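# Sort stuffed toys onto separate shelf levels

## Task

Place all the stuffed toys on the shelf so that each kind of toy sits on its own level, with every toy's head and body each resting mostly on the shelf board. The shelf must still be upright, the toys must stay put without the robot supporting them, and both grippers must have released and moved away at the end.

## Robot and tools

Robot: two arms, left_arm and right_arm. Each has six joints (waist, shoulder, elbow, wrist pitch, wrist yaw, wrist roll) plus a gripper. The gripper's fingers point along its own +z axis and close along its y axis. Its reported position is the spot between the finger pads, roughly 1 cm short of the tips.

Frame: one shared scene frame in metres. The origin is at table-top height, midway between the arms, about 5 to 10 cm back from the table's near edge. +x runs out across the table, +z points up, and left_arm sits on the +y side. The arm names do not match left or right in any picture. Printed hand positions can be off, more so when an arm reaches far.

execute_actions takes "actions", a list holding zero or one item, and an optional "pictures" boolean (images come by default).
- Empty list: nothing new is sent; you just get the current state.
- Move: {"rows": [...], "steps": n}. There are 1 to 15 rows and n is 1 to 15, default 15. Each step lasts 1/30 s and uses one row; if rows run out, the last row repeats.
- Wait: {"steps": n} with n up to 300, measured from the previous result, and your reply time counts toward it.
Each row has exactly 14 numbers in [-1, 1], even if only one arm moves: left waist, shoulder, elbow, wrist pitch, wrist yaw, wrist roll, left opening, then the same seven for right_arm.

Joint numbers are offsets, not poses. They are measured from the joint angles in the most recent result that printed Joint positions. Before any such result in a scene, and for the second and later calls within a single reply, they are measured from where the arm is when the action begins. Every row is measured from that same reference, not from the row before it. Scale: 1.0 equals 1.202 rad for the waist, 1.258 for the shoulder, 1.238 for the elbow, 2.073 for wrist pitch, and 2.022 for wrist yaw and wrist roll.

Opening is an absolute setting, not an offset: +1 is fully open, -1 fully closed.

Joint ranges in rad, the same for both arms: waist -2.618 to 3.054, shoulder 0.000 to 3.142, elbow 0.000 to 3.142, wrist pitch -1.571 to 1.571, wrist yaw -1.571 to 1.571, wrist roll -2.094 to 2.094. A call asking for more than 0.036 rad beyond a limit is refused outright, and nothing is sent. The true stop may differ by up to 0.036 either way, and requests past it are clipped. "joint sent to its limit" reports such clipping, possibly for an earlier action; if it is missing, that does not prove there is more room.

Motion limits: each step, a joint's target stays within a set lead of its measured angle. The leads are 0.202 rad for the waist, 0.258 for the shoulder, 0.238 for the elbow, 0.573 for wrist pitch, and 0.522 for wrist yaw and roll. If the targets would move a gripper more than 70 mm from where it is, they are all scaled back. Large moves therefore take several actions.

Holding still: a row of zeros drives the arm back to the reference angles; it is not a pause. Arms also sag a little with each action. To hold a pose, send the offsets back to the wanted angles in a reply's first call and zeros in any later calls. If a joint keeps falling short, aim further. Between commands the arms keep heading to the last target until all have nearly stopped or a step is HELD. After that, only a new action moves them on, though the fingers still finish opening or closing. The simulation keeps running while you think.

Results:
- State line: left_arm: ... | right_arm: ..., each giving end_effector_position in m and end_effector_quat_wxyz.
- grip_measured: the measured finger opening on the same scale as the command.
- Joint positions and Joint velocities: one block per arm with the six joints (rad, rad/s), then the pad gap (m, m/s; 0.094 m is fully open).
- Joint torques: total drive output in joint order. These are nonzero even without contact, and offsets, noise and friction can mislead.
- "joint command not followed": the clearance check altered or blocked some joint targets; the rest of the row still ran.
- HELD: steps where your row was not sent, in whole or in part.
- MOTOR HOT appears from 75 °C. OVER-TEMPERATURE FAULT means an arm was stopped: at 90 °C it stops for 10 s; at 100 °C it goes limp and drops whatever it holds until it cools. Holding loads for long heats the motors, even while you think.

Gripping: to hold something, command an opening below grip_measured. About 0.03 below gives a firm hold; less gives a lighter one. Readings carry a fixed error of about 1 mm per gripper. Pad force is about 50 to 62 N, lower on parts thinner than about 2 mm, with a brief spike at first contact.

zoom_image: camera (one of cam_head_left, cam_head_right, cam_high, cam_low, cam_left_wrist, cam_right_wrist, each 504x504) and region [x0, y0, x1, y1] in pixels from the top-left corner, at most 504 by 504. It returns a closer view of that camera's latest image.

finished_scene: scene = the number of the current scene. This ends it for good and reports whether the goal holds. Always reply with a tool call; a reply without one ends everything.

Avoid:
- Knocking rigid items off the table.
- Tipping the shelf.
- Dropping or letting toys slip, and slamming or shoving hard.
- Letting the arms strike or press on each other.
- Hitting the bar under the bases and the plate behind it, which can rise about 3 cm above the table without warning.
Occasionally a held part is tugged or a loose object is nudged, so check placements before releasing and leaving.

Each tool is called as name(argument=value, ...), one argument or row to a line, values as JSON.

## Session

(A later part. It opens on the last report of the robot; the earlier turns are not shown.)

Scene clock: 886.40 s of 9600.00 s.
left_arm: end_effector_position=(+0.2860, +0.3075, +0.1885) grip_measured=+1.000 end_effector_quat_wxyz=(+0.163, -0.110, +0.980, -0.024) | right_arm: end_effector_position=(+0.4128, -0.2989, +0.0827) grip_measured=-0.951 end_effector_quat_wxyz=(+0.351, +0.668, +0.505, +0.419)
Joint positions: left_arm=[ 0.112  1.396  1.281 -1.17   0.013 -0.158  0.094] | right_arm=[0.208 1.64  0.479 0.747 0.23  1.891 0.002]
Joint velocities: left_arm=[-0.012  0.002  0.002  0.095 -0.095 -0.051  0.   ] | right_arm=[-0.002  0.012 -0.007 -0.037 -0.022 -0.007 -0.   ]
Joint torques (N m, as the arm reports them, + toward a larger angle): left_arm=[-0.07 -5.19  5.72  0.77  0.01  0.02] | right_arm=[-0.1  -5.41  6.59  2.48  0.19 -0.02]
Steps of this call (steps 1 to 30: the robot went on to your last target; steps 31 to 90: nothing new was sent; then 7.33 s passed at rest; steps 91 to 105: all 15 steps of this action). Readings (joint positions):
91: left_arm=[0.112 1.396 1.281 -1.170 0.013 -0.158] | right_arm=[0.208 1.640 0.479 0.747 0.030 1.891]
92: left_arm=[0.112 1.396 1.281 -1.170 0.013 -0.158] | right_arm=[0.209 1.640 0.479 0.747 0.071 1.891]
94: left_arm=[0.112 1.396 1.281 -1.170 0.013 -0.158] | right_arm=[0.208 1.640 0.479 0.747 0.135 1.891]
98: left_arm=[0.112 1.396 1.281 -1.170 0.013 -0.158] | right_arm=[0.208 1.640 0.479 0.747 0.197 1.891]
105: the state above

execute_actions(
  actions=[
    {"rows": [[0, 0, 0, 0, 0, 0, 1, 0.093, 0, 0.017, 0.004, 0.072, 0, -1]], "steps": 15},
  ],
  pictures=false,
)

execute_actions(
  actions=[
    {"rows": [[0, 0, 0, 0, 0, 0, 1, 0, 0.028, 0.037, 0.009, 0.012, 0, -1], [0, 0, 0, 0, 0, 0, 1, 0, 0.056, 0.065, 0.015, 0.012, 0, -1], [0, 0, 0, 0, 0, 0, 1, 0, 0.085, 0.093, 0.02, 0.012, 0, -1], [0, 0, 0, 0, 0, 0, 1, 0, 0.113, 0.121, 0.026, 0.012, 0, -1], [0, 0, 0, 0, 0, 0, 1, 0, 0.141, 0.149, 0.031, 0.012, 0, -1], [0, 0, 0, 0, 0, 0, 1, 0, 0.169, 0.177, 0.037, 0.012, 0, -1], [0, 0, 0, 0, 0, 0, 1, 0, 0.197, 0.205, 0.043, 0.012, 0, -1], [0, 0, 0, 0, 0, 0, 1, 0, 0.226, 0.233, 0.048, 0.012, 0, -1], [0, 0, 0, 0, 0, 0, 1, 0, 0.254, 0.261, 0.054, 0.012, 0, -1], [0, 0, 0, 0, 0, 0, 1, 0, 0.282, 0.289, 0.0593, 0.012, 0, -1]], "steps": 15},
  ],
  pictures=false,
)

execute_actions(
  actions=[
    {"steps": 15},
  ],
  pictures=true,
)

zoom_image(
  camera="cam_head_left",
  region=[210, 160, 390, 340],
)

zoom_image(
  camera="cam_low",
  region=[90, 210, 230, 320],
)

Scene clock: 905.23 s of 9600.00 s.
left_arm: end_effector_position=(+0.2860, +0.3075, +0.1885) grip_measured=+1.000 end_effector_quat_wxyz=(+0.163, -0.110, +0.980, -0.024) | right_arm: end_effector_position=(+0.4063, -0.2741, +0.0855) grip_measured=-0.951 end_effector_quat_wxyz=(+0.369, +0.657, +0.513, +0.412)
Joint positions: left_arm=[ 0.112  1.396  1.281 -1.17   0.013 -0.158  0.094] | right_arm=[0.322 1.64  0.479 0.747 0.352 1.892 0.002]
Joint velocities: left_arm=[-0.002 -0.012  0.007 -0.051  0.022 -0.081  0.   ] | right_arm=[-0.017 -0.002 -0.007  0.022  0.066 -0.022  0.   ]
Joint torques (N m, as the arm reports them, + toward a larger angle): left_arm=[-0.13 -5.25  5.72  0.8   0.01  0.  ] | right_arm=[-0.08 -5.36  6.57  2.45  0.24 -0.02]
Steps of this call (steps 1 to 15: the robot went on to your last target; steps 16 to 90: nothing new was sent; then 15.33 s passed at rest; steps 91 to 105: all 15 steps of this action). Readings (joint positions):
91: left_arm=[0.112 1.396 1.281 -1.170 0.013 -0.158] | right_arm=[0.221 1.640 0.479 0.747 0.260 1.891]
92: left_arm=[0.112 1.396 1.281 -1.170 0.013 -0.158] | right_arm=[0.247 1.640 0.479 0.747 0.288 1.891]
94: left_arm=[0.112 1.396 1.281 -1.170 0.013 -0.158] | right_arm=[0.300 1.640 0.479 0.747 0.309 1.891]
98: left_arm=[0.112 1.396 1.281 -1.170 0.013 -0.158] | right_arm=[0.322 1.640 0.479 0.747 0.331 1.891]
105: the state above

Scene clock: 905.73 s of 9600.00 s.
left_arm: end_effector_position=(+0.2860, +0.3075, +0.1885) grip_measured=+1.000 end_effector_quat_wxyz=(+0.163, -0.110, +0.980, -0.024) | right_arm: end_effector_position=(+0.4946, -0.2473, +0.0757) grip_measured=-0.951 end_effector_quat_wxyz=(+0.382, +0.649, +0.492, +0.437)
Joint positions: left_arm=[ 0.112  1.396  1.281 -1.17   0.013 -0.158  0.094] | right_arm=[0.322 1.993 0.816 0.833 0.362 1.893 0.002]
Joint velocities: left_arm=[-0.002  0.002 -0.032 -0.022 -0.007 -0.095  0.   ] | right_arm=[-0.002 -0.002 -0.002 -0.037 -0.051  0.022  0.   ]
Joint torques (N m, as the arm reports them, + toward a larger angle): left_arm=[ 0.03 -5.26  5.87  0.79 -0.02 -0.02] | right_arm=[ 0.03 -8.19  6.47  2.81  0.19 -0.03]
Steps of this call (steps 1 to 15: all 15 steps of this action). Readings (joint positions):
1: left_arm=[0.112 1.396 1.281 -1.170 0.013 -0.158] | right_arm=[0.322 1.643 0.482 0.747 0.354 1.892]
2: left_arm=[0.112 1.396 1.281 -1.170 0.013 -0.158] | right_arm=[0.322 1.654 0.492 0.747 0.357 1.892]
4: left_arm=[0.112 1.396 1.281 -1.170 0.013 -0.158] | right_arm=[0.322 1.707 0.543 0.752 0.361 1.893]
8: left_arm=[0.112 1.396 1.281 -1.170 0.013 -0.158] | right_arm=[0.322 1.852 0.687 0.786 0.362 1.893]
15: the state above

Scene clock: 906.23 s of 9600.00 s.
left_arm: end_effector_position=(+0.2860, +0.3075, +0.1885) grip_measured=+1.000 end_effector_quat_wxyz=(+0.163, -0.110, +0.980, -0.024) | right_arm: end_effector_position=(+0.4957, -0.2470, +0.0788) grip_measured=-0.951 end_effector_quat_wxyz=(+0.384, +0.646, +0.489, +0.442)
Joint positions: left_arm=[ 0.112  1.396  1.281 -1.17   0.013 -0.158  0.094] | right_arm=[0.322 1.993 0.816 0.847 0.362 1.893 0.002]
Joint velocities: left_arm=[-0.012 -0.002 -0.012  0.051  0.007 -0.11   0.   ] | right_arm=[ 0.012  0.002  0.002 -0.037 -0.066  0.007  0.   ]
Joint torques (N m, as the arm reports them, + toward a larger angle): left_arm=[-0.06 -5.23  5.7   0.79  0.02 -0.01] | right_arm=[ 0.04 -8.13  6.48  2.65  0.18 -0.02]
Steps of this call (steps 1 to 15: the robot went on to your last target). Readings (joint positions):
1: left_arm=[0.112 1.396 1.281 -1.170 0.013 -0.158] | right_arm=[0.322 1.993 0.816 0.834 0.362 1.893]
2: left_arm=[0.112 1.396 1.281 -1.170 0.013 -0.158] | right_arm=[0.322 1.993 0.816 0.837 0.362 1.893]
4: left_arm=[0.112 1.396 1.281 -1.170 0.013 -0.158] | right_arm=[0.322 1.993 0.816 0.842 0.362 1.893]
8: left_arm=[0.112 1.396 1.281 -1.170 0.013 -0.158] | right_arm=[0.322 1.993 0.816 0.846 0.362 1.893]
15: the state above

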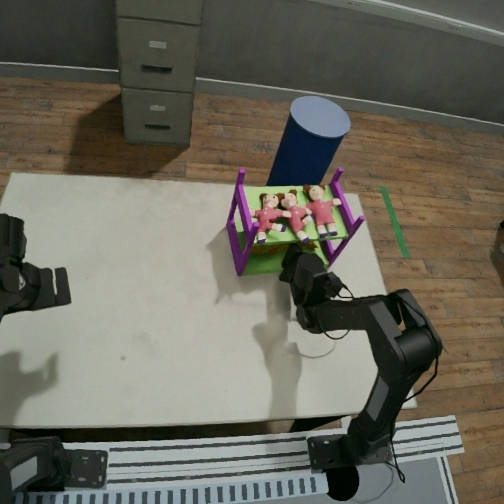

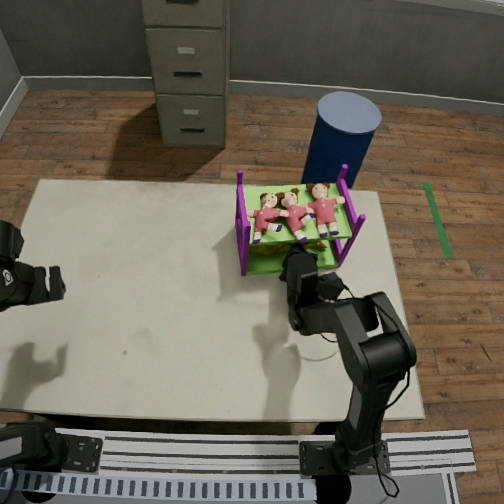

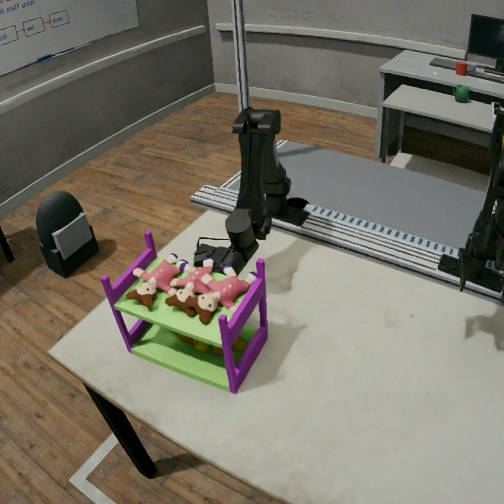

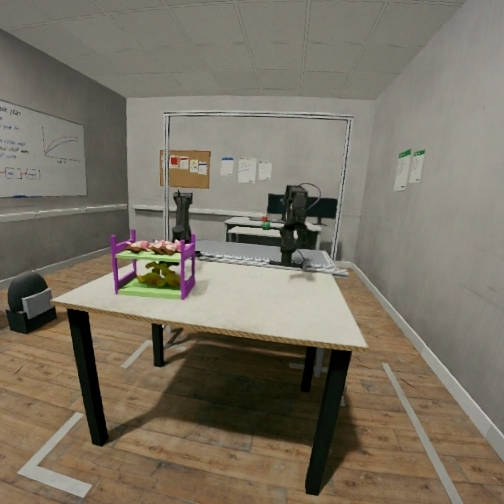

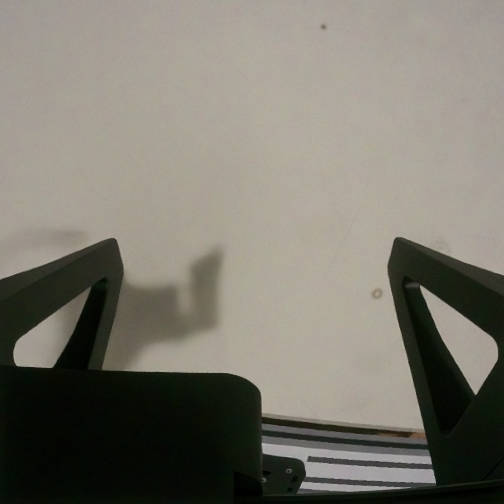

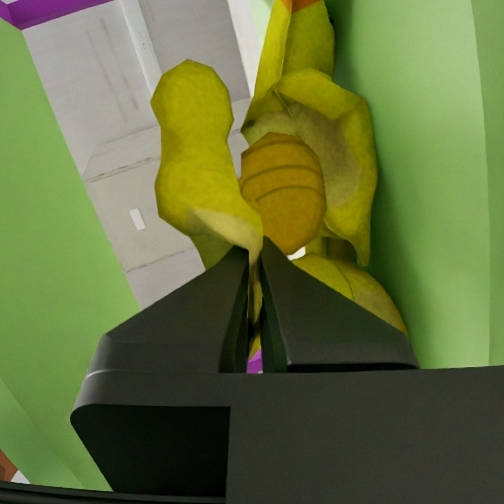

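Region (210, 160, 390, 340) of cam_head_left's 504x504 image, scaled by 2.800, with more detail than that image has.

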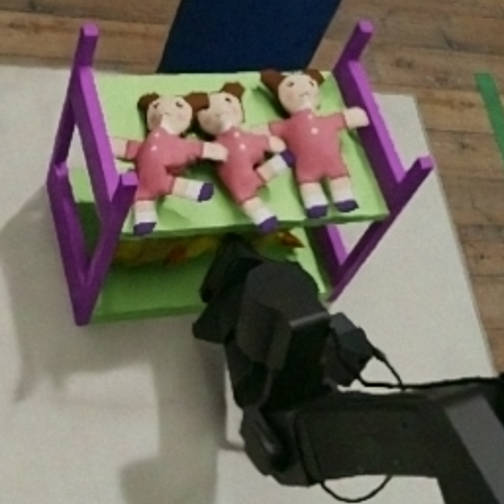

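Region (90, 210, 230, 320) of cam_low's 504x504 image, scaled by 3.600, with more detail than that image has; it fills the top 396 rows of this view, and the rest is white.

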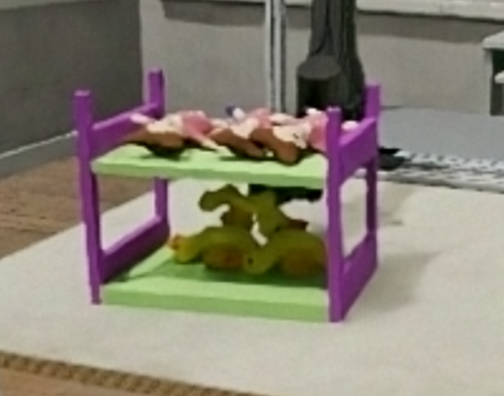

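execute_actions(
  actions=[
    {"rows": [[0, 0, 0, 0, 0, 0, 1, 0, 0.0016, 0.017, -0.012, 0.006, 0, -1], [0, 0, 0, 0, 0, 0, 1, 0, 0.0016, 0.017, -0.012, 0.006, 0, -1], [0, 0, 0, 0, 0, 0, 1, 0, 0.0016, 0.017, -0.012, 0.006, 0, -1], [0, 0, 0, 0, 0, 0, 1, 0, 0.0016, 0.017, -0.012, 0.006, 0, -1], [0, 0, 0, 0, 0, 0, 1, 0, 0.0016, 0.017, -0.012, 0.006, 0, -1], [0, 0, 0, 0, 0, 0, 1, 0, 0.0016, 0.017, -0.012, 0.006, 0, -1], [0, 0, 0, 0, 0, 0, 1, 0, 0.0016, 0.017, -0.012, 0.006, 0, -0.2]], "steps": 15},
  ],
  pictures=false,
)

execute_actions(
  actions=[
    {"steps": 8},
  ],
  pictures=false,
)

execute_actions(
  actions=[
    {"rows": [[0, 0, 0, 0, 0, 0, 1, 0, -0.03, -0.018, 0, 0, 0, -0.2], [0, 0, 0, 0, 0, 0, 1, 0, -0.06, -0.045, -0.003, 0, 0, -0.2], [0, 0, 0, 0, 0, 0, 1, 0, -0.09, -0.072, -0.007, 0, 0, -0.2], [0, 0, 0, 0, 0, 0, 1, 0, -0.12, -0.099, -0.011, 0, 0, -0.2], [0, 0, 0, 0, 0, 0, 1, 0, -0.15, -0.126, -0.015, 0, 0, -0.2], [0, 0, 0, 0, 0, 0, 1, 0, -0.18, -0.153, -0.019, 0, 0, -0.2], [0, 0, 0, 0, 0, 0, 1, 0, -0.21, -0.18, -0.023, 0, 0, -0.2], [0, 0, 0, 0, 0, 0, 1, 0, -0.24, -0.207, -0.027, 0, 0, -0.2], [0, 0, 0, 0, 0, 0, 1, 0, -0.27, -0.234, -0.03, 0, 0, -0.2], [0, 0, 0, 0, 0, 0, 1, 0, -0.3, -0.26, -0.033, 0, 0, -0.2], [0, 0, 0, 0, 0, 0, 1, 0, -0.34, -0.29, -0.033, 0, 0, -0.2], [0, 0, 0, 0, 0, 0, 1, 0, -0.38, -0.32, -0.033, 0, 0, -0.2]], "steps": 15},
  ],
  pictures=false,
)

execute_actions(
  actions=[
    {"steps": 12},
  ],
  pictures=true,
)

zoom_image(
  camera="cam_head_left",
  region=[210, 160, 390, 340],
)

zoom_image(
  camera="cam_low",
  region=[90, 210, 230, 320],
)

Scene clock: 925.50 s of 9600.00 s.
left_arm: end_effector_position=(+0.2860, +0.3075, +0.1885) grip_measured=+1.000 end_effector_quat_wxyz=(+0.163, -0.110, +0.980, -0.024) | right_arm: end_effector_position=(+0.4944, -0.2474, +0.0751) grip_measured=-0.202 end_effector_quat_wxyz=(+0.382, +0.649, +0.493, +0.436)
Joint positions: left_arm=[ 0.112  1.396  1.281 -1.17   0.013 -0.158  0.094] | right_arm=[0.322 1.993 0.816 0.831 0.362 1.894 0.037]
Joint velocities: left_arm=[-0.017 -0.002 -0.002 -0.037 -0.022 -0.022  0.   ] | right_arm=[ 0.002 -0.002 -0.007  0.037  0.066 -0.007 -0.   ]
Joint torques (N m, as the arm reports them, + toward a larger angle): left_arm=[-0.05 -5.35  5.68  0.81  0.   -0.02] | right_arm=[ 0.04 -8.17  6.53  2.3   0.16 -0.02]
Steps of this call (steps 1 to 15: the robot went on to your last target; steps 16 to 90: nothing new was sent; then 15.77 s passed at rest; steps 91 to 105: all 15 steps of this action). Readings (joint positions):
91: left_arm=[0.112 1.396 1.281 -1.170 0.013 -0.158] | right_arm=[0.322 1.993 0.816 0.846 0.362 1.893]
92: left_arm=[0.112 1.396 1.281 -1.170 0.013 -0.158] | right_arm=[0.322 1.993 0.816 0.843 0.362 1.894]
94: left_arm=[0.112 1.396 1.281 -1.170 0.013 -0.158] | right_arm=[0.322 1.993 0.816 0.836 0.362 1.894]
98: left_arm=[0.112 1.396 1.281 -1.170 0.013 -0.158] | right_arm=[0.322 1.993 0.816 0.831 0.362 1.894]
105: the state above

Scene clock: 925.77 s of 9600.00 s.
left_arm: end_effector_position=(+0.2860, +0.3075, +0.1885) grip_measured=+1.000 end_effector_quat_wxyz=(+0.163, -0.110, +0.980, -0.024) | right_arm: end_effector_position=(+0.4944, -0.2474, +0.0751) grip_measured=-0.202 end_effector_quat_wxyz=(+0.382, +0.649, +0.493, +0.436)
Joint positions: left_arm=[ 0.112  1.396  1.281 -1.17   0.013 -0.158  0.094] | right_arm=[0.322 1.993 0.816 0.831 0.362 1.894 0.037]
Joint velocities: left_arm=[-0.002  0.007  0.017 -0.066 -0.007  0.051  0.   ] | right_arm=[-0.002 -0.002 -0.007  0.051 -0.037  0.007  0.   ]
Joint torques (N m, as the arm reports them, + toward a larger angle): left_arm=[-0.07 -5.25  5.84  0.76 -0.01 -0.01] | right_arm=[ 0.04 -8.17  6.51  2.29  0.17 -0.03]
Steps of this call (steps 1 to 8: the robot went on to your last target). Readings (joint positions):
1: left_arm=[0.112 1.396 1.281 -1.170 0.013 -0.158] | right_arm=[0.322 1.993 0.816 0.831 0.362 1.894]
2: left_arm=[0.112 1.396 1.281 -1.170 0.013 -0.158] | right_arm=[0.322 1.993 0.816 0.831 0.362 1.894]
4: left_arm=[0.112 1.396 1.281 -1.170 0.013 -0.158] | right_arm=[0.322 1.993 0.816 0.831 0.362 1.894]
8: the state above

Scene clock: 926.27 s of 9600.00 s.
left_arm: end_effector_position=(+0.2860, +0.3075, +0.1885) grip_measured=+1.000 end_effector_quat_wxyz=(+0.163, -0.110, +0.980, -0.024) | right_arm: end_effector_position=(+0.3990, -0.2781, +0.1160) grip_measured=-0.202 end_effector_quat_wxyz=(+0.384, +0.645, +0.486, +0.447)
Joint positions: left_arm=[ 0.112  1.396  1.281 -1.17   0.013 -0.158  0.094] | right_arm=[0.322 1.539 0.431 0.79  0.36  1.896 0.037]
Joint velocities: left_arm=[-0.007 -0.002 -0.007  0.007 -0.007 -0.051  0.   ] | right_arm=[-0.022 -0.247 -0.168 -0.022  0.051  0.081  0.   ]
Joint torques (N m, as the arm reports them, + toward a larger angle): left_arm=[-0.11 -5.27  5.71  0.8  -0.01 -0.01] | right_arm=[ 0.06 -5.37  5.18  2.12  0.07 -0.02]
Steps of this call (steps 1 to 15: all 15 steps of this action). Readings (joint positions):
1: left_arm=[0.112 1.396 1.281 -1.170 0.013 -0.158] | right_arm=[0.322 1.993 0.815 0.831 0.362 1.895]
2: left_arm=[0.112 1.396 1.281 -1.170 0.013 -0.158] | right_arm=[0.322 1.987 0.807 0.831 0.361 1.895]
4: left_arm=[0.112 1.396 1.281 -1.170 0.013 -0.158] | right_arm=[0.322 1.945 0.759 0.826 0.360 1.896]
8: left_arm=[0.112 1.396 1.281 -1.170 0.013 -0.158] | right_arm=[0.322 1.790 0.624 0.807 0.360 1.896]
15: the state above

Scene clock: 926.67 s of 9600.00 s.
left_arm: end_effector_position=(+0.2860, +0.3075, +0.1885) grip_measured=+1.000 end_effector_quat_wxyz=(+0.163, -0.110, +0.980, -0.024) | right_arm: end_effector_position=(+0.3973, -0.2787, +0.1136) grip_measured=-0.202 end_effector_quat_wxyz=(+0.383, +0.647, +0.488, +0.443)
Joint positions: left_arm=[ 0.112  1.396  1.281 -1.17   0.013 -0.158  0.094] | right_arm=[0.322 1.535 0.428 0.779 0.36  1.896 0.037]
Joint velocities: left_arm=[-0.007 -0.012 -0.002 -0.007  0.007  0.007  0.   ] | right_arm=[ 0.002 -0.002 -0.002 -0.022 -0.066 -0.095 -0.001]
Joint torques (N m, as the arm reports them, + toward a larger angle): left_arm=[-0.03 -5.31  5.74  0.8  -0.03  0.01] | right_arm=[ 0.06 -6.27  4.51  2.21  0.07 -0.03]
Steps of this call (steps 1 to 12: the robot went on to your last target). Readings (joint positions):
1: left_arm=[0.112 1.396 1.281 -1.170 0.013 -0.158] | right_arm=[0.322 1.535 0.428 0.789 0.360 1.896]
2: left_arm=[0.112 1.396 1.281 -1.170 0.013 -0.158] | right_arm=[0.322 1.535 0.428 0.787 0.360 1.896]
4: left_arm=[0.112 1.396 1.281 -1.170 0.013 -0.158] | right_arm=[0.322 1.535 0.428 0.783 0.360 1.896]
8: left_arm=[0.112 1.396 1.281 -1.170 0.013 -0.158] | right_arm=[0.322 1.535 0.428 0.780 0.360 1.896]
12: the state above

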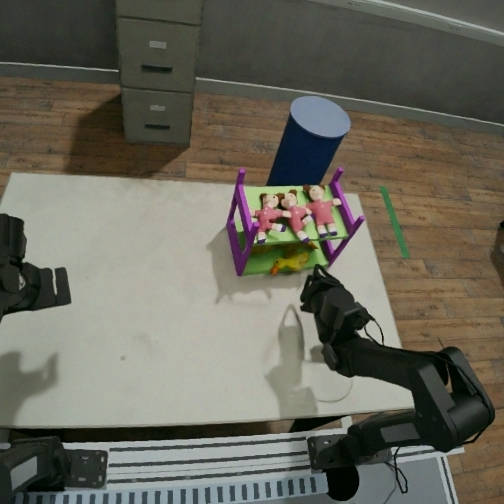

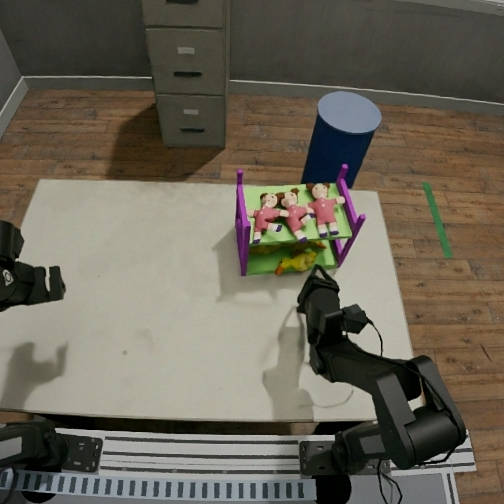

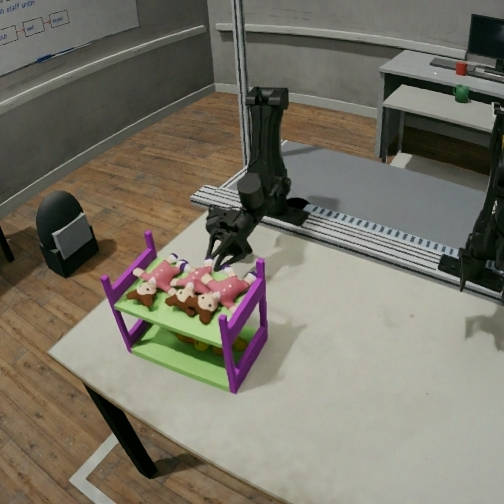

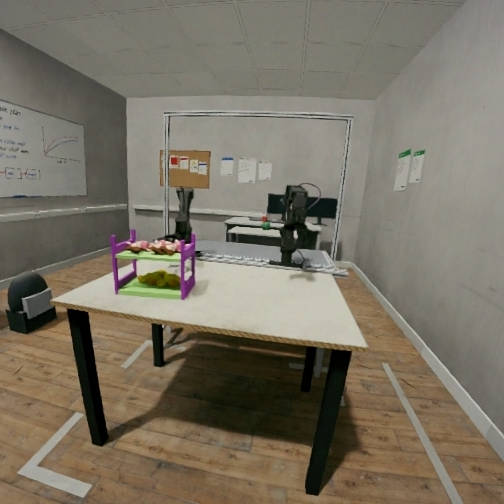

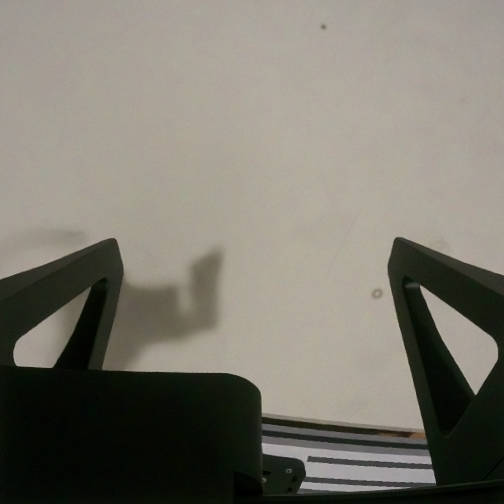

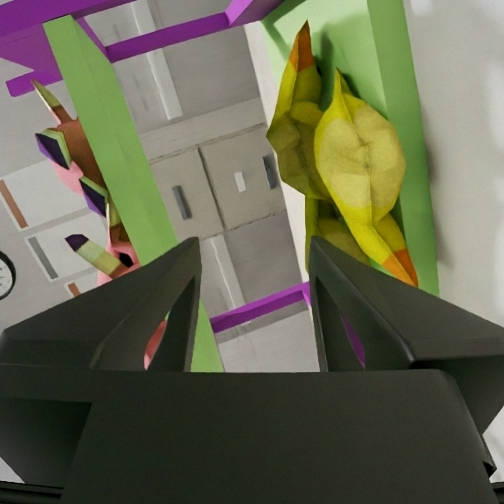

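Region (210, 160, 390, 340) of cam_head_left's 504x504 image, scaled by 2.800, with more detail than that image has.

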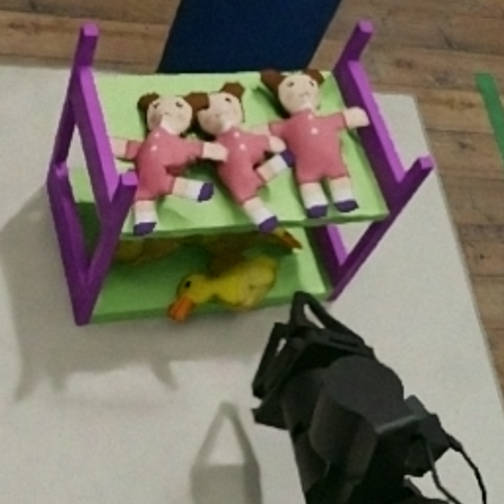

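Region (90, 210, 230, 320) of cam_low's 504x504 image, scaled by 3.600, with more detail than that image has; it fills the top 396 rows of this view, and the rest is white.

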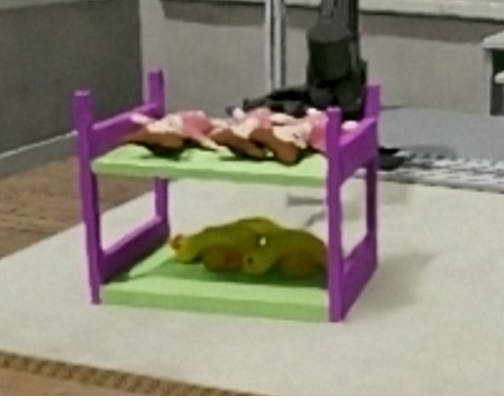

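execute_actions(
  actions=[
    {"rows": [[0, 0, 0, 0, 0, 0, 1, -0.097, -0.012, 0.0, 0, -0.178, -0.9377, 0.2]], "steps": 15},
  ],
  pictures=false,
)

execute_actions(
  actions=[
    {"steps": 15},
  ],
  pictures=false,
)

execute_actions(
  actions=[
    {"rows": [[0, 0, 0, 0, 0, 0, 1, 0, 0.04, 0.03, -0.03, 0, 0, 0.2], [0, 0, 0, 0, 0, 0, 1, 0, 0.0835, 0.058, -0.06, 0, 0, 0.2]], "steps": 15},
  ],
  pictures=false,
)

execute_actions(
  actions=[
    {"steps": 10},
  ],
  pictures=true,
)

zoom_image(
  camera="cam_head_left",
  region=[210, 160, 390, 340],
)

Scene clock: 946.87 s of 9600.00 s.
left_arm: end_effector_position=(+0.2860, +0.3075, +0.1885) grip_measured=+1.000 end_effector_quat_wxyz=(+0.163, -0.110, +0.980, -0.024) | right_arm: end_effector_position=(+0.4011, -0.2657, +0.1098) grip_measured=+0.198 end_effector_quat_wxyz=(+0.548, +0.122, +0.807, +0.183)
Joint positions: left_arm=[ 0.112  1.396  1.281 -1.17   0.013 -0.158  0.094] | right_arm=[0.205 1.535 0.428 0.778 0.024 0.472 0.056]
Joint velocities: left_arm=[ 0.012 -0.007 -0.002  0.022 -0.037 -0.051  0.   ] | right_arm=[-0.012 -0.012 -0.007 -0.037 -0.125 -2.835 -0.   ]
Joint torques (N m, as the arm reports them, + toward a larger angle): left_arm=[-0.03 -5.3   5.75  0.79 -0.02  0.02] | right_arm=[ 0.01 -5.93  5.22  2.45 -0.08 -0.03]
Steps of this call (steps 1 to 30: the robot went on to your last target; steps 31 to 90: nothing new was sent; then 16.70 s passed at rest; steps 91 to 105: all 15 steps of this action). Readings (joint positions):
91: left_arm=[0.112 1.396 1.281 -1.170 0.013 -0.158] | right_arm=[0.306 1.535 0.428 0.778 0.308 1.826]
92: left_arm=[0.112 1.396 1.281 -1.170 0.013 -0.158] | right_arm=[0.275 1.535 0.428 0.778 0.242 1.728]
94: left_arm=[0.112 1.396 1.281 -1.170 0.013 -0.158] | right_arm=[0.222 1.535 0.428 0.778 0.162 1.535]
98: left_arm=[0.112 1.396 1.281 -1.170 0.013 -0.158] | right_arm=[0.205 1.535 0.428 0.778 0.075 1.150]
105: the state above

Scene clock: 947.37 s of 9600.00 s.
left_arm: end_effector_position=(+0.2860, +0.3075, +0.1885) grip_measured=+1.000 end_effector_quat_wxyz=(+0.163, -0.110, +0.980, -0.024) | right_arm: end_effector_position=(+0.4007, -0.2638, +0.1098) grip_measured=+0.198 end_effector_quat_wxyz=(+0.574, -0.064, +0.814, +0.061)
Joint positions: left_arm=[ 0.112  1.396  1.281 -1.17   0.013 -0.158  0.094] | right_arm=[0.205 1.535 0.428 0.778 0.013 0.023 0.056]
Joint velocities: left_arm=[ 0.017  0.012 -0.012 -0.022 -0.066 -0.007  0.   ] | right_arm=[-0.012  0.007  0.012  0.051 -0.051 -0.066 -0.   ]
Joint torques (N m, as the arm reports them, + toward a larger angle): left_arm=[ 0.06 -5.25  5.69  0.78 -0.03  0.01] | right_arm=[ 0.06 -5.89  5.18  2.45 -0.09 -0.07]
Steps of this call (steps 1 to 15: the robot went on to your last target). Readings (joint positions):
1: left_arm=[0.112 1.396 1.281 -1.170 0.013 -0.158] | right_arm=[0.205 1.535 0.428 0.778 0.021 0.381]
2: left_arm=[0.112 1.396 1.281 -1.170 0.013 -0.158] | right_arm=[0.205 1.535 0.428 0.778 0.019 0.306]
4: left_arm=[0.112 1.396 1.281 -1.170 0.013 -0.158] | right_arm=[0.205 1.535 0.428 0.778 0.016 0.198]
8: left_arm=[0.112 1.396 1.281 -1.170 0.013 -0.158] | right_arm=[0.205 1.535 0.428 0.778 0.014 0.084]
15: the state above

Scene clock: 947.87 s of 9600.00 s.
left_arm: end_effector_position=(+0.2860, +0.3075, +0.1885) grip_measured=+1.000 end_effector_quat_wxyz=(+0.163, -0.110, +0.980, -0.024) | right_arm: end_effector_position=(+0.4016, -0.2632, +0.0660) grip_measured=+0.198 end_effector_quat_wxyz=(+0.508, -0.069, +0.857, +0.053)
Joint positions: left_arm=[ 0.112  1.396  1.281 -1.17   0.013 -0.158  0.094] | right_arm=[0.205 1.635 0.481 0.666 0.013 0.021 0.056]
Joint velocities: left_arm=[ 0.002  0.012 -0.017 -0.007 -0.081 -0.051  0.   ] | right_arm=[-0.007  0.002 -0.007 -0.037 -0.037  0.007  0.   ]
Joint torques (N m, as the arm reports them, + toward a larger angle): left_arm=[-0.06 -5.22  5.76  0.82  0.02  0.  ] | right_arm=[ 0.04 -4.93  6.47  2.26  0.02  0.  ]
Steps of this call (steps 1 to 15: all 15 steps of this action). Readings (joint positions):
1: left_arm=[0.112 1.396 1.281 -1.170 0.013 -0.158] | right_arm=[0.205 1.539 0.430 0.774 0.013 0.021]
2: left_arm=[0.112 1.396 1.281 -1.170 0.013 -0.158] | right_arm=[0.205 1.553 0.442 0.762 0.013 0.021]
4: left_arm=[0.112 1.396 1.281 -1.170 0.013 -0.158] | right_arm=[0.205 1.602 0.473 0.733 0.013 0.021]
8: left_arm=[0.112 1.396 1.281 -1.170 0.013 -0.158] | right_arm=[0.205 1.635 0.481 0.682 0.013 0.021]
15: the state above

Scene clock: 948.20 s of 9600.00 s.
left_arm: end_effector_position=(+0.2860, +0.3075, +0.1885) grip_measured=+1.000 end_effector_quat_wxyz=(+0.163, -0.110, +0.980, -0.024) | right_arm: end_effector_position=(+0.4013, -0.2632, +0.0655) grip_measured=+0.198 end_effector_quat_wxyz=(+0.507, -0.069, +0.857, +0.053)
Joint positions: left_arm=[ 0.112  1.396  1.281 -1.17   0.013 -0.158  0.094] | right_arm=[0.205 1.635 0.481 0.664 0.013 0.021 0.056]
Joint velocities: left_arm=[-0.007  0.012 -0.007  0.022 -0.081 -0.022  0.   ] | right_arm=[-0.002 -0.007 -0.002  0.081  0.037 -0.066 -0.   ]
Joint torques (N m, as the arm reports them, + toward a larger angle): left_arm=[-0.05 -5.34  5.79  0.81 -0.03 -0.02] | right_arm=[ 0.04 -4.93  6.47  2.23  0.01  0.  ]
Steps of this call (steps 1 to 10: the robot went on to your last target). Readings (joint positions):
1: left_arm=[0.112 1.396 1.281 -1.170 0.013 -0.158] | right_arm=[0.205 1.635 0.481 0.665 0.013 0.021]
2: left_arm=[0.112 1.396 1.281 -1.170 0.013 -0.158] | right_arm=[0.205 1.635 0.481 0.665 0.013 0.021]
4: left_arm=[0.112 1.396 1.281 -1.170 0.013 -0.158] | right_arm=[0.205 1.635 0.481 0.664 0.013 0.021]
8: left_arm=[0.112 1.396 1.281 -1.170 0.013 -0.158] | right_arm=[0.205 1.635 0.481 0.664 0.013 0.021]
10: the state above

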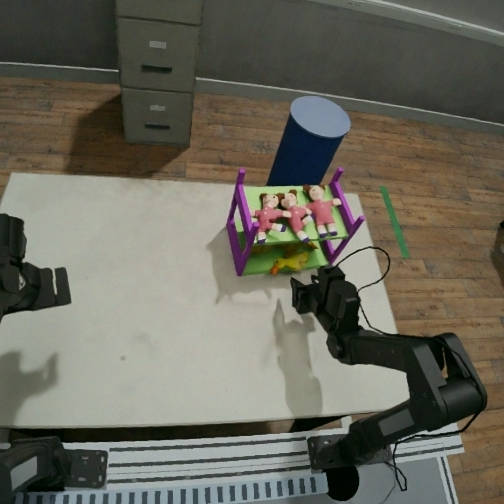

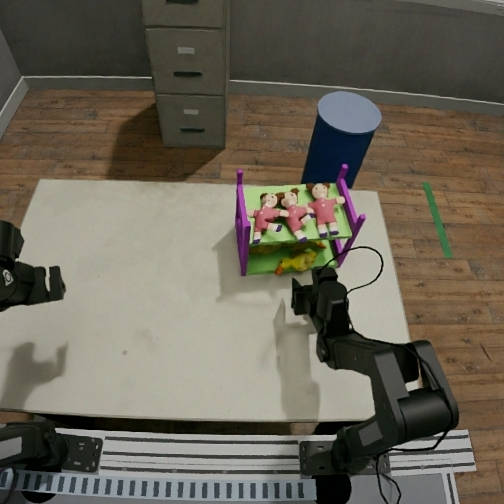

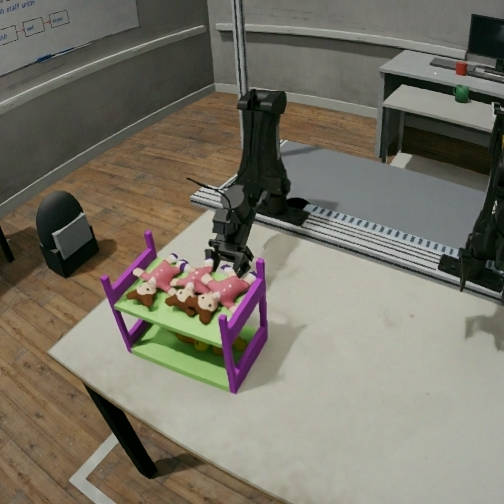

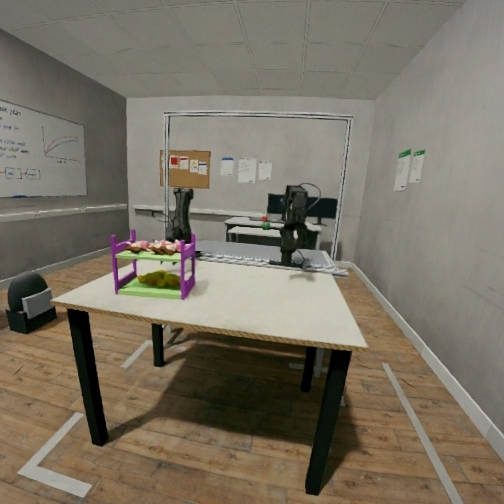

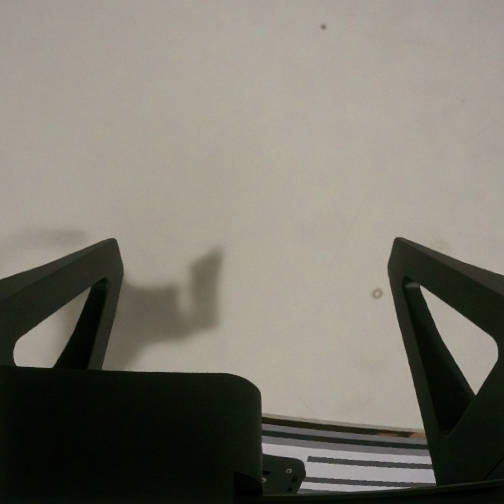

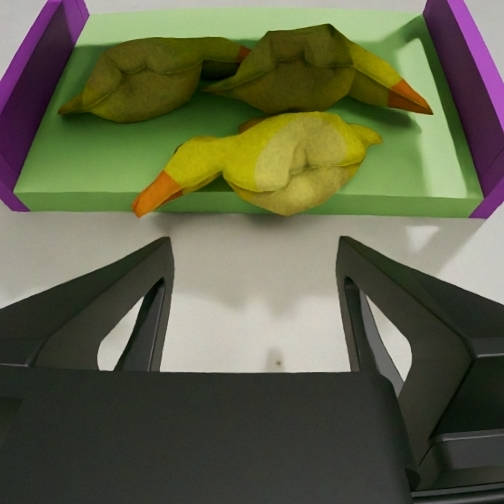

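Region (210, 160, 390, 340) of cam_head_left's 504x504 image, scaled by 2.800, with more detail than that image has.

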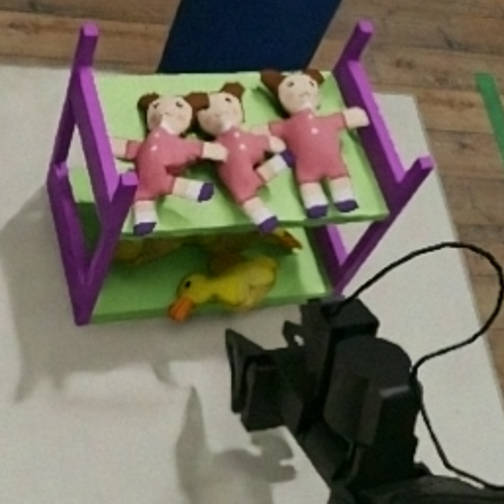

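execute_actions(
  actions=[
    {"rows": [[0, 0, 0, 0, 0, 0, 1, 0, 0.004, 0.015, -0.034, 0, 0, 0.2]], "steps": 12},
  ],
  pictures=false,
)

execute_actions(
  actions=[
    {"rows": [[0, 0, 0, 0, 0, 0, 1, 0, 0.0225, 0.036, 0.016, 0, 0, 0.2], [0, 0, 0, 0, 0, 0, 1, 0, 0.045, 0.057, 0.021, 0, 0, 0.2], [0, 0, 0, 0, 0, 0, 1, 0, 0.0675, 0.078, 0.026, 0, 0, 0.2], [0, 0, 0, 0, 0, 0, 1, 0, 0.09, 0.1, 0.031, 0, 0, 0.2], [0, 0, 0, 0, 0, 0, 1, 0, 0.1125, 0.121, 0.036, 0, 0, 0.2], [0, 0, 0, 0, 0, 0, 1, 0, 0.135, 0.142, 0.041, 0, 0, 0.2], [0, 0, 0, 0, 0, 0, 1, 0, 0.1575, 0.163, 0.046, 0, 0, 0.2], [0, 0, 0, 0, 0, 0, 1, 0, 0.18, 0.185, 0.052, 0, 0, 0.2], [0, 0, 0, 0, 0, 0, 1, 0, 0.2025, 0.206, 0.057, 0, 0, 0.2], [0, 0, 0, 0, 0, 0, 1, 0, 0.225, 0.227, 0.062, 0, 0, 0.2]], "steps": 15},
  ],
  pictures=false,
)

execute_actions(
  actions=[
    {"steps": 12},
  ],
  pictures=true,
)

Scene clock: 971.10 s of 9600.00 s.
left_arm: end_effector_position=(+0.2860, +0.3075, +0.1885) grip_measured=+1.000 end_effector_quat_wxyz=(+0.163, -0.110, +0.980, -0.024) | right_arm: end_effector_position=(+0.3942, -0.2645, +0.0532) grip_measured=+0.198 end_effector_quat_wxyz=(+0.483, -0.071, +0.872, +0.051)
Joint positions: left_arm=[ 0.112  1.396  1.281 -1.17   0.013 -0.158  0.094] | right_arm=[0.205 1.635 0.481 0.607 0.013 0.021 0.056]
Joint velocities: left_arm=[-0.007 -0.007  0.007 -0.037  0.007 -0.051  0.   ] | right_arm=[ 0.017 -0.007  0.007 -0.066 -0.022  0.007 -0.   ]
Joint torques (N m, as the arm reports them, + toward a larger angle): left_arm=[-0.05 -5.34  5.95  0.81  0.01  0.  ] | right_arm=[ 0.06 -4.97  6.36  2.21  0.01 -0.01]
Steps of this call (steps 1 to 15: the robot went on to your last target; steps 16 to 90: nothing new was sent; then 19.50 s passed at rest; steps 91 to 102: all 12 steps of this action). Readings (joint positions):
91: left_arm=[0.112 1.396 1.281 -1.170 0.013 -0.158] | right_arm=[0.205 1.635 0.481 0.658 0.013 0.021]
92: left_arm=[0.112 1.396 1.281 -1.170 0.013 -0.158] | right_arm=[0.205 1.635 0.481 0.650 0.013 0.021]
94: left_arm=[0.112 1.396 1.281 -1.170 0.013 -0.158] | right_arm=[0.205 1.635 0.481 0.631 0.013 0.021]
98: left_arm=[0.112 1.396 1.281 -1.170 0.013 -0.158] | right_arm=[0.205 1.635 0.481 0.613 0.013 0.021]
102: the state above

Scene clock: 971.60 s of 9600.00 s.
left_arm: end_effector_position=(+0.2860, +0.3075, +0.1885) grip_measured=+1.000 end_effector_quat_wxyz=(+0.163, -0.110, +0.980, -0.024) | right_arm: end_effector_position=(+0.4710, -0.2494, +0.0538) grip_measured=+0.198 end_effector_quat_wxyz=(+0.518, -0.068, +0.851, +0.055)
Joint positions: left_arm=[ 0.112  1.396  1.281 -1.17   0.013 -0.158  0.094] | right_arm=[0.205 1.91  0.742 0.705 0.013 0.021 0.056]
Joint velocities: left_arm=[-0.007 -0.032  0.007 -0.037  0.007 -0.081  0.   ] | right_arm=[-0.007  0.012  0.022 -0.007  0.037 -0.022 -0.   ]
Joint torques (N m, as the arm reports them, + toward a larger angle): left_arm=[-0.01 -5.24  5.7   0.8   0.    0.  ] | right_arm=[ 0.05 -7.14  6.44  2.71  0.01 -0.01]
Steps of this call (steps 1 to 15: all 15 steps of this action). Readings (joint positions):
1: left_arm=[0.112 1.396 1.281 -1.170 0.013 -0.158] | right_arm=[0.205 1.636 0.483 0.607 0.013 0.021]
2: left_arm=[0.112 1.396 1.281 -1.170 0.013 -0.158] | right_arm=[0.205 1.644 0.492 0.608 0.013 0.021]
4: left_arm=[0.112 1.396 1.281 -1.170 0.013 -0.158] | right_arm=[0.205 1.685 0.532 0.618 0.013 0.021]
8: left_arm=[0.112 1.396 1.281 -1.170 0.013 -0.158] | right_arm=[0.205 1.799 0.644 0.656 0.013 0.021]
15: the state above

Scene clock: 972.00 s of 9600.00 s.
left_arm: end_effector_position=(+0.2860, +0.3075, +0.1885) grip_measured=+1.000 end_effector_quat_wxyz=(+0.163, -0.110, +0.980, -0.024) | right_arm: end_effector_position=(+0.4724, -0.2491, +0.0565) grip_measured=+0.198 end_effector_quat_wxyz=(+0.524, -0.068, +0.847, +0.055)
Joint positions: left_arm=[ 0.112  1.396  1.281 -1.17   0.013 -0.158  0.094] | right_arm=[0.205 1.91  0.742 0.717 0.013 0.021 0.056]
Joint velocities: left_arm=[-0.037 -0.017 -0.002  0.022  0.007 -0.051  0.   ] | right_arm=[-0.002 -0.017  0.002  0.051  0.051 -0.066 -0.   ]
Joint torques (N m, as the arm reports them, + toward a larger angle): left_arm=[-0.07 -5.26  5.69  0.79 -0.04 -0.02] | right_arm=[ 0.05 -7.14  6.43  2.61  0.01 -0.01]
Steps of this call (steps 1 to 12: the robot went on to your last target). Readings (joint positions):
1: left_arm=[0.112 1.396 1.281 -1.170 0.013 -0.158] | right_arm=[0.205 1.910 0.742 0.706 0.013 0.021]
2: left_arm=[0.112 1.396 1.281 -1.170 0.013 -0.158] | right_arm=[0.205 1.910 0.742 0.709 0.013 0.021]
4: left_arm=[0.112 1.396 1.281 -1.170 0.013 -0.158] | right_arm=[0.205 1.910 0.742 0.712 0.013 0.021]
8: left_arm=[0.112 1.396 1.281 -1.170 0.013 -0.158] | right_arm=[0.205 1.910 0.742 0.716 0.013 0.021]
12: the state above

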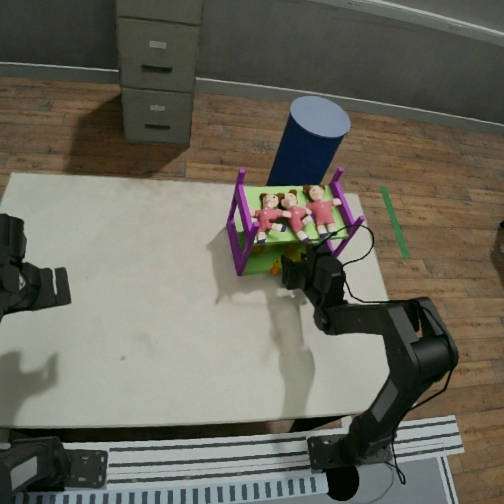

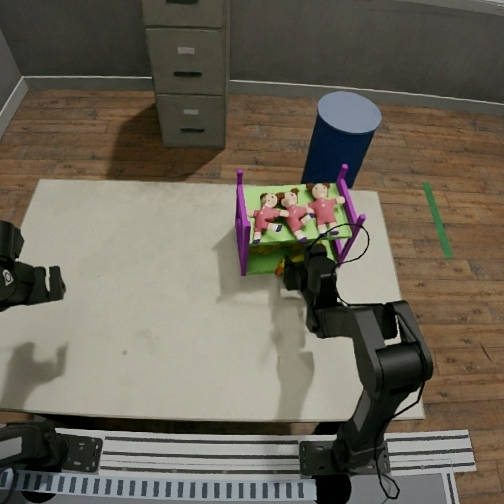

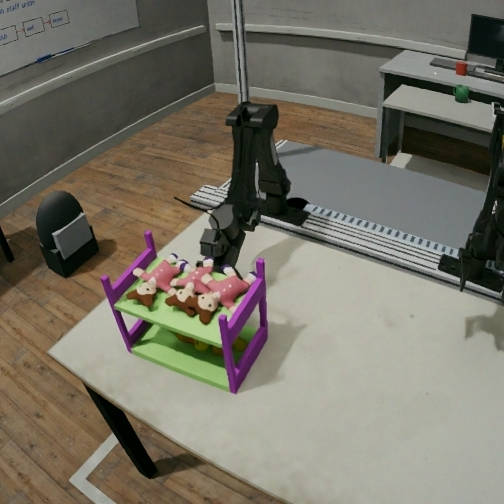

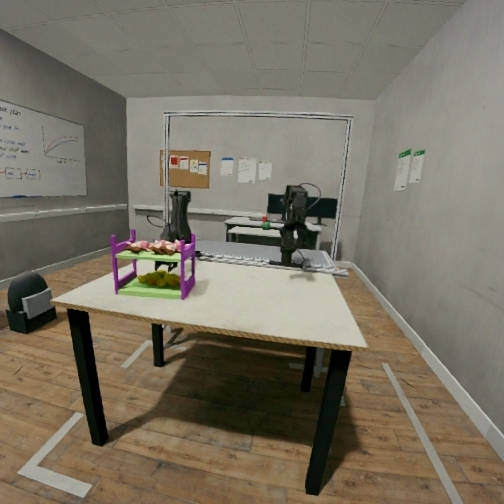

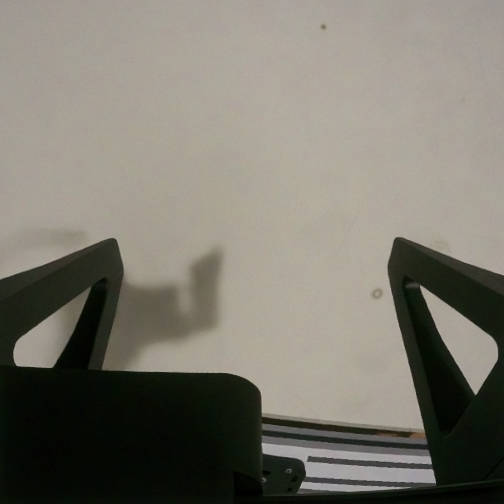

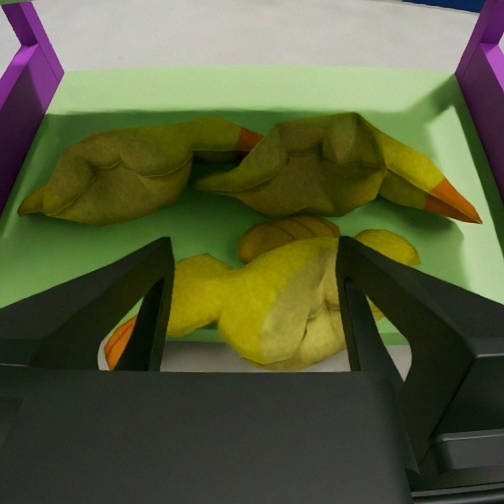

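execute_actions(
  actions=[
    {"rows": [[0, 0, 0, 0, 0, 0, 1, 0, 0.006, 0.016, -0.037, 0, 0, 0.2], [0, 0, 0, 0, 0, 0, 1, 0, 0.006, 0.016, -0.037, 0, 0, 0.2], [0, 0, 0, 0, 0, 0, 1, 0, 0.006, 0.016, -0.037, 0, 0, 0.2], [0, 0, 0, 0, 0, 0, 1, 0, 0.006, 0.016, -0.037, 0, 0, 0.2], [0, 0, 0, 0, 0, 0, 1, 0, 0.006, 0.016, -0.037, 0, 0, 0.2], [0, 0, 0, 0, 0, 0, 1, 0, 0.006, 0.016, -0.037, 0, 0, 0.2], [0, 0, 0, 0, 0, 0, 1, 0, 0.006, 0.016, -0.037, 0, 0, 0.2], [0, 0, 0, 0, 0, 0, 1, 0, 0.006, 0.016, -0.037, 0, 0, 0.2], [0, 0, 0, 0, 0, 0, 1, 0, 0.006, 0.016, -0.037, 0, 0, 0.2], [0, 0, 0, 0, 0, 0, 1, 0, 0.006, 0.016, -0.037, 0, 0, -1]], "steps": 15},
  ],
  pictures=false,
)

execute_actions(
  actions=[
    {"steps": 12},
  ],
  pictures=true,
)

Scene clock: 990.20 s of 9600.00 s.
left_arm: end_effector_position=(+0.2860, +0.3075, +0.1885) grip_measured=+1.000 end_effector_quat_wxyz=(+0.163, -0.110, +0.980, -0.024) | right_arm: end_effector_position=(+0.4670, -0.2504, +0.0458) grip_measured=-0.960 end_effector_quat_wxyz=(+0.503, -0.069, +0.860, +0.052)
Joint positions: left_arm=[ 0.112  1.396  1.281 -1.17   0.013 -0.158  0.094] | right_arm=[0.205 1.91  0.743 0.666 0.013 0.021 0.002]
Joint velocities: left_arm=[ 0.007 -0.007 -0.002  0.022 -0.007 -0.037  0.   ] | right_arm=[-0.007 -0.002 -0.007 -0.081  0.037 -0.007 -0.002]
Joint torques (N m, as the arm reports them, + toward a larger angle): left_arm=[-0.01 -5.27  5.68  0.81 -0.01 -0.03] | right_arm=[ 0.13 -7.07  6.37  2.1   0.01  0.  ]
Steps of this call (steps 1 to 30: the robot went on to your last target; steps 31 to 90: nothing new was sent; then 14.70 s passed at rest; steps 91 to 105: all 15 steps of this action). Readings (joint positions):
91: left_arm=[0.112 1.396 1.281 -1.170 0.013 -0.158] | right_arm=[0.205 1.910 0.742 0.712 0.013 0.021]
92: left_arm=[0.112 1.396 1.281 -1.170 0.013 -0.158] | right_arm=[0.205 1.910 0.743 0.702 0.013 0.021]
94: left_arm=[0.112 1.396 1.281 -1.170 0.013 -0.158] | right_arm=[0.205 1.910 0.743 0.682 0.013 0.021]
98: left_arm=[0.112 1.396 1.281 -1.170 0.013 -0.158] | right_arm=[0.205 1.910 0.743 0.673 0.013 0.021]
105: the state above

Scene clock: 990.60 s of 9600.00 s.
left_arm: end_effector_position=(+0.2860, +0.3075, +0.1885) grip_measured=+1.000 end_effector_quat_wxyz=(+0.163, -0.110, +0.980, -0.024) | right_arm: end_effector_position=(+0.4669, -0.2505, +0.0456) grip_measured=-0.960 end_effector_quat_wxyz=(+0.502, -0.069, +0.860, +0.052)
Joint positions: left_arm=[ 0.112  1.396  1.281 -1.17   0.013 -0.158  0.094] | right_arm=[0.205 1.91  0.743 0.665 0.013 0.021 0.002]
Joint velocities: left_arm=[ 0.027 -0.012 -0.002  0.037 -0.066  0.037  0.   ] | right_arm=[-0.002 -0.002 -0.007 -0.007  0.051 -0.022 -0.001]
Joint torques (N m, as the arm reports them, + toward a larger angle): left_arm=[-0.06 -5.3   5.75  0.79  0.    0.  ] | right_arm=[ 0.06 -7.07  6.36  2.06  0.01 -0.01]
Steps of this call (steps 1 to 12: the robot went on to your last target). Readings (joint positions):
1: left_arm=[0.112 1.396 1.281 -1.170 0.013 -0.158] | right_arm=[0.205 1.910 0.743 0.665 0.013 0.021]
2: left_arm=[0.112 1.396 1.281 -1.170 0.013 -0.158] | right_arm=[0.205 1.910 0.743 0.665 0.013 0.021]
4: left_arm=[0.112 1.396 1.281 -1.170 0.013 -0.158] | right_arm=[0.205 1.910 0.743 0.665 0.013 0.021]
8: left_arm=[0.112 1.396 1.281 -1.170 0.013 -0.158] | right_arm=[0.205 1.910 0.743 0.665 0.013 0.021]
12: the state above

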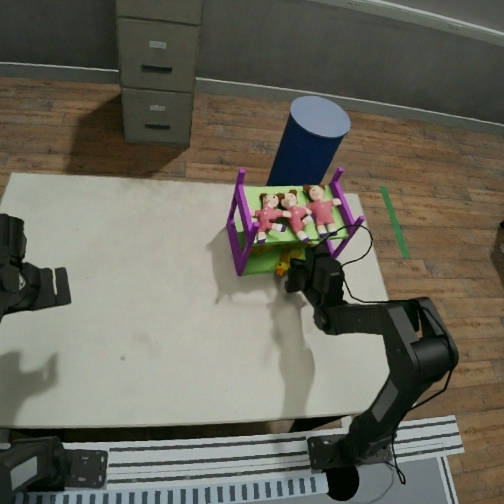

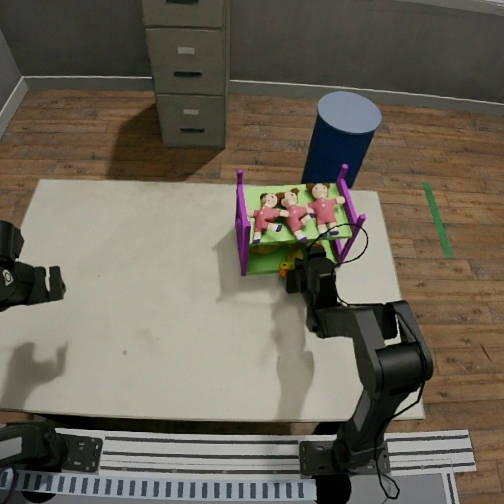

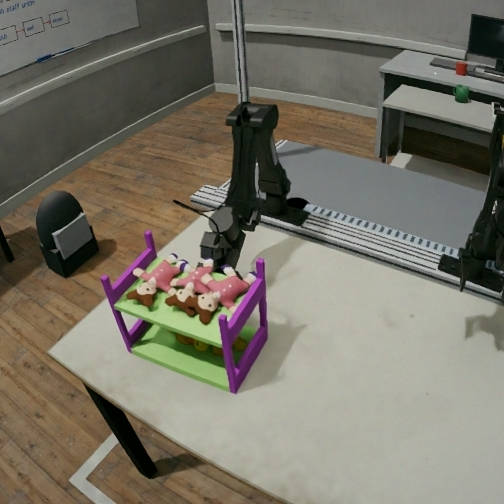

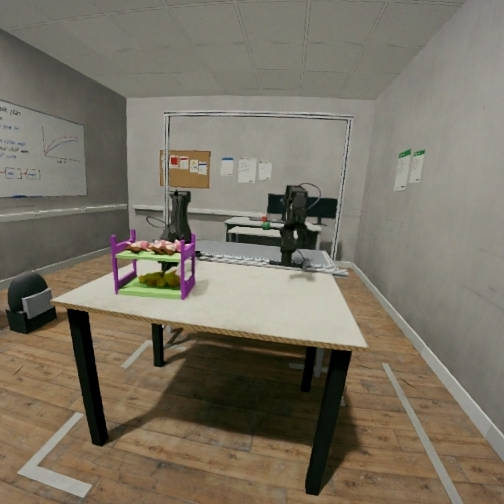

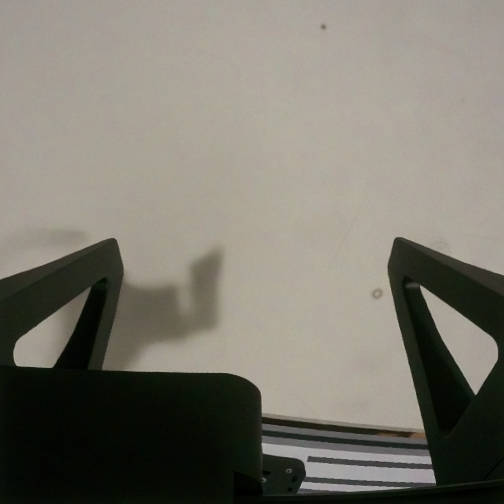

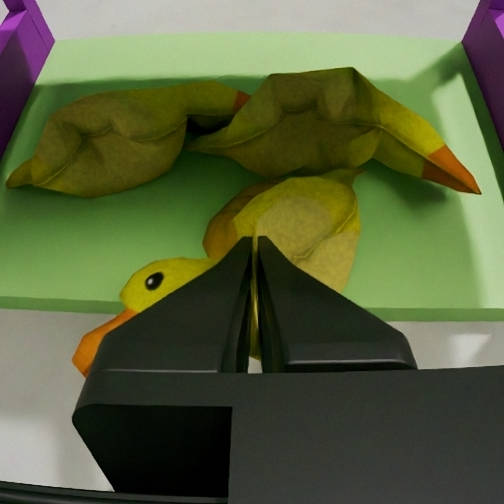

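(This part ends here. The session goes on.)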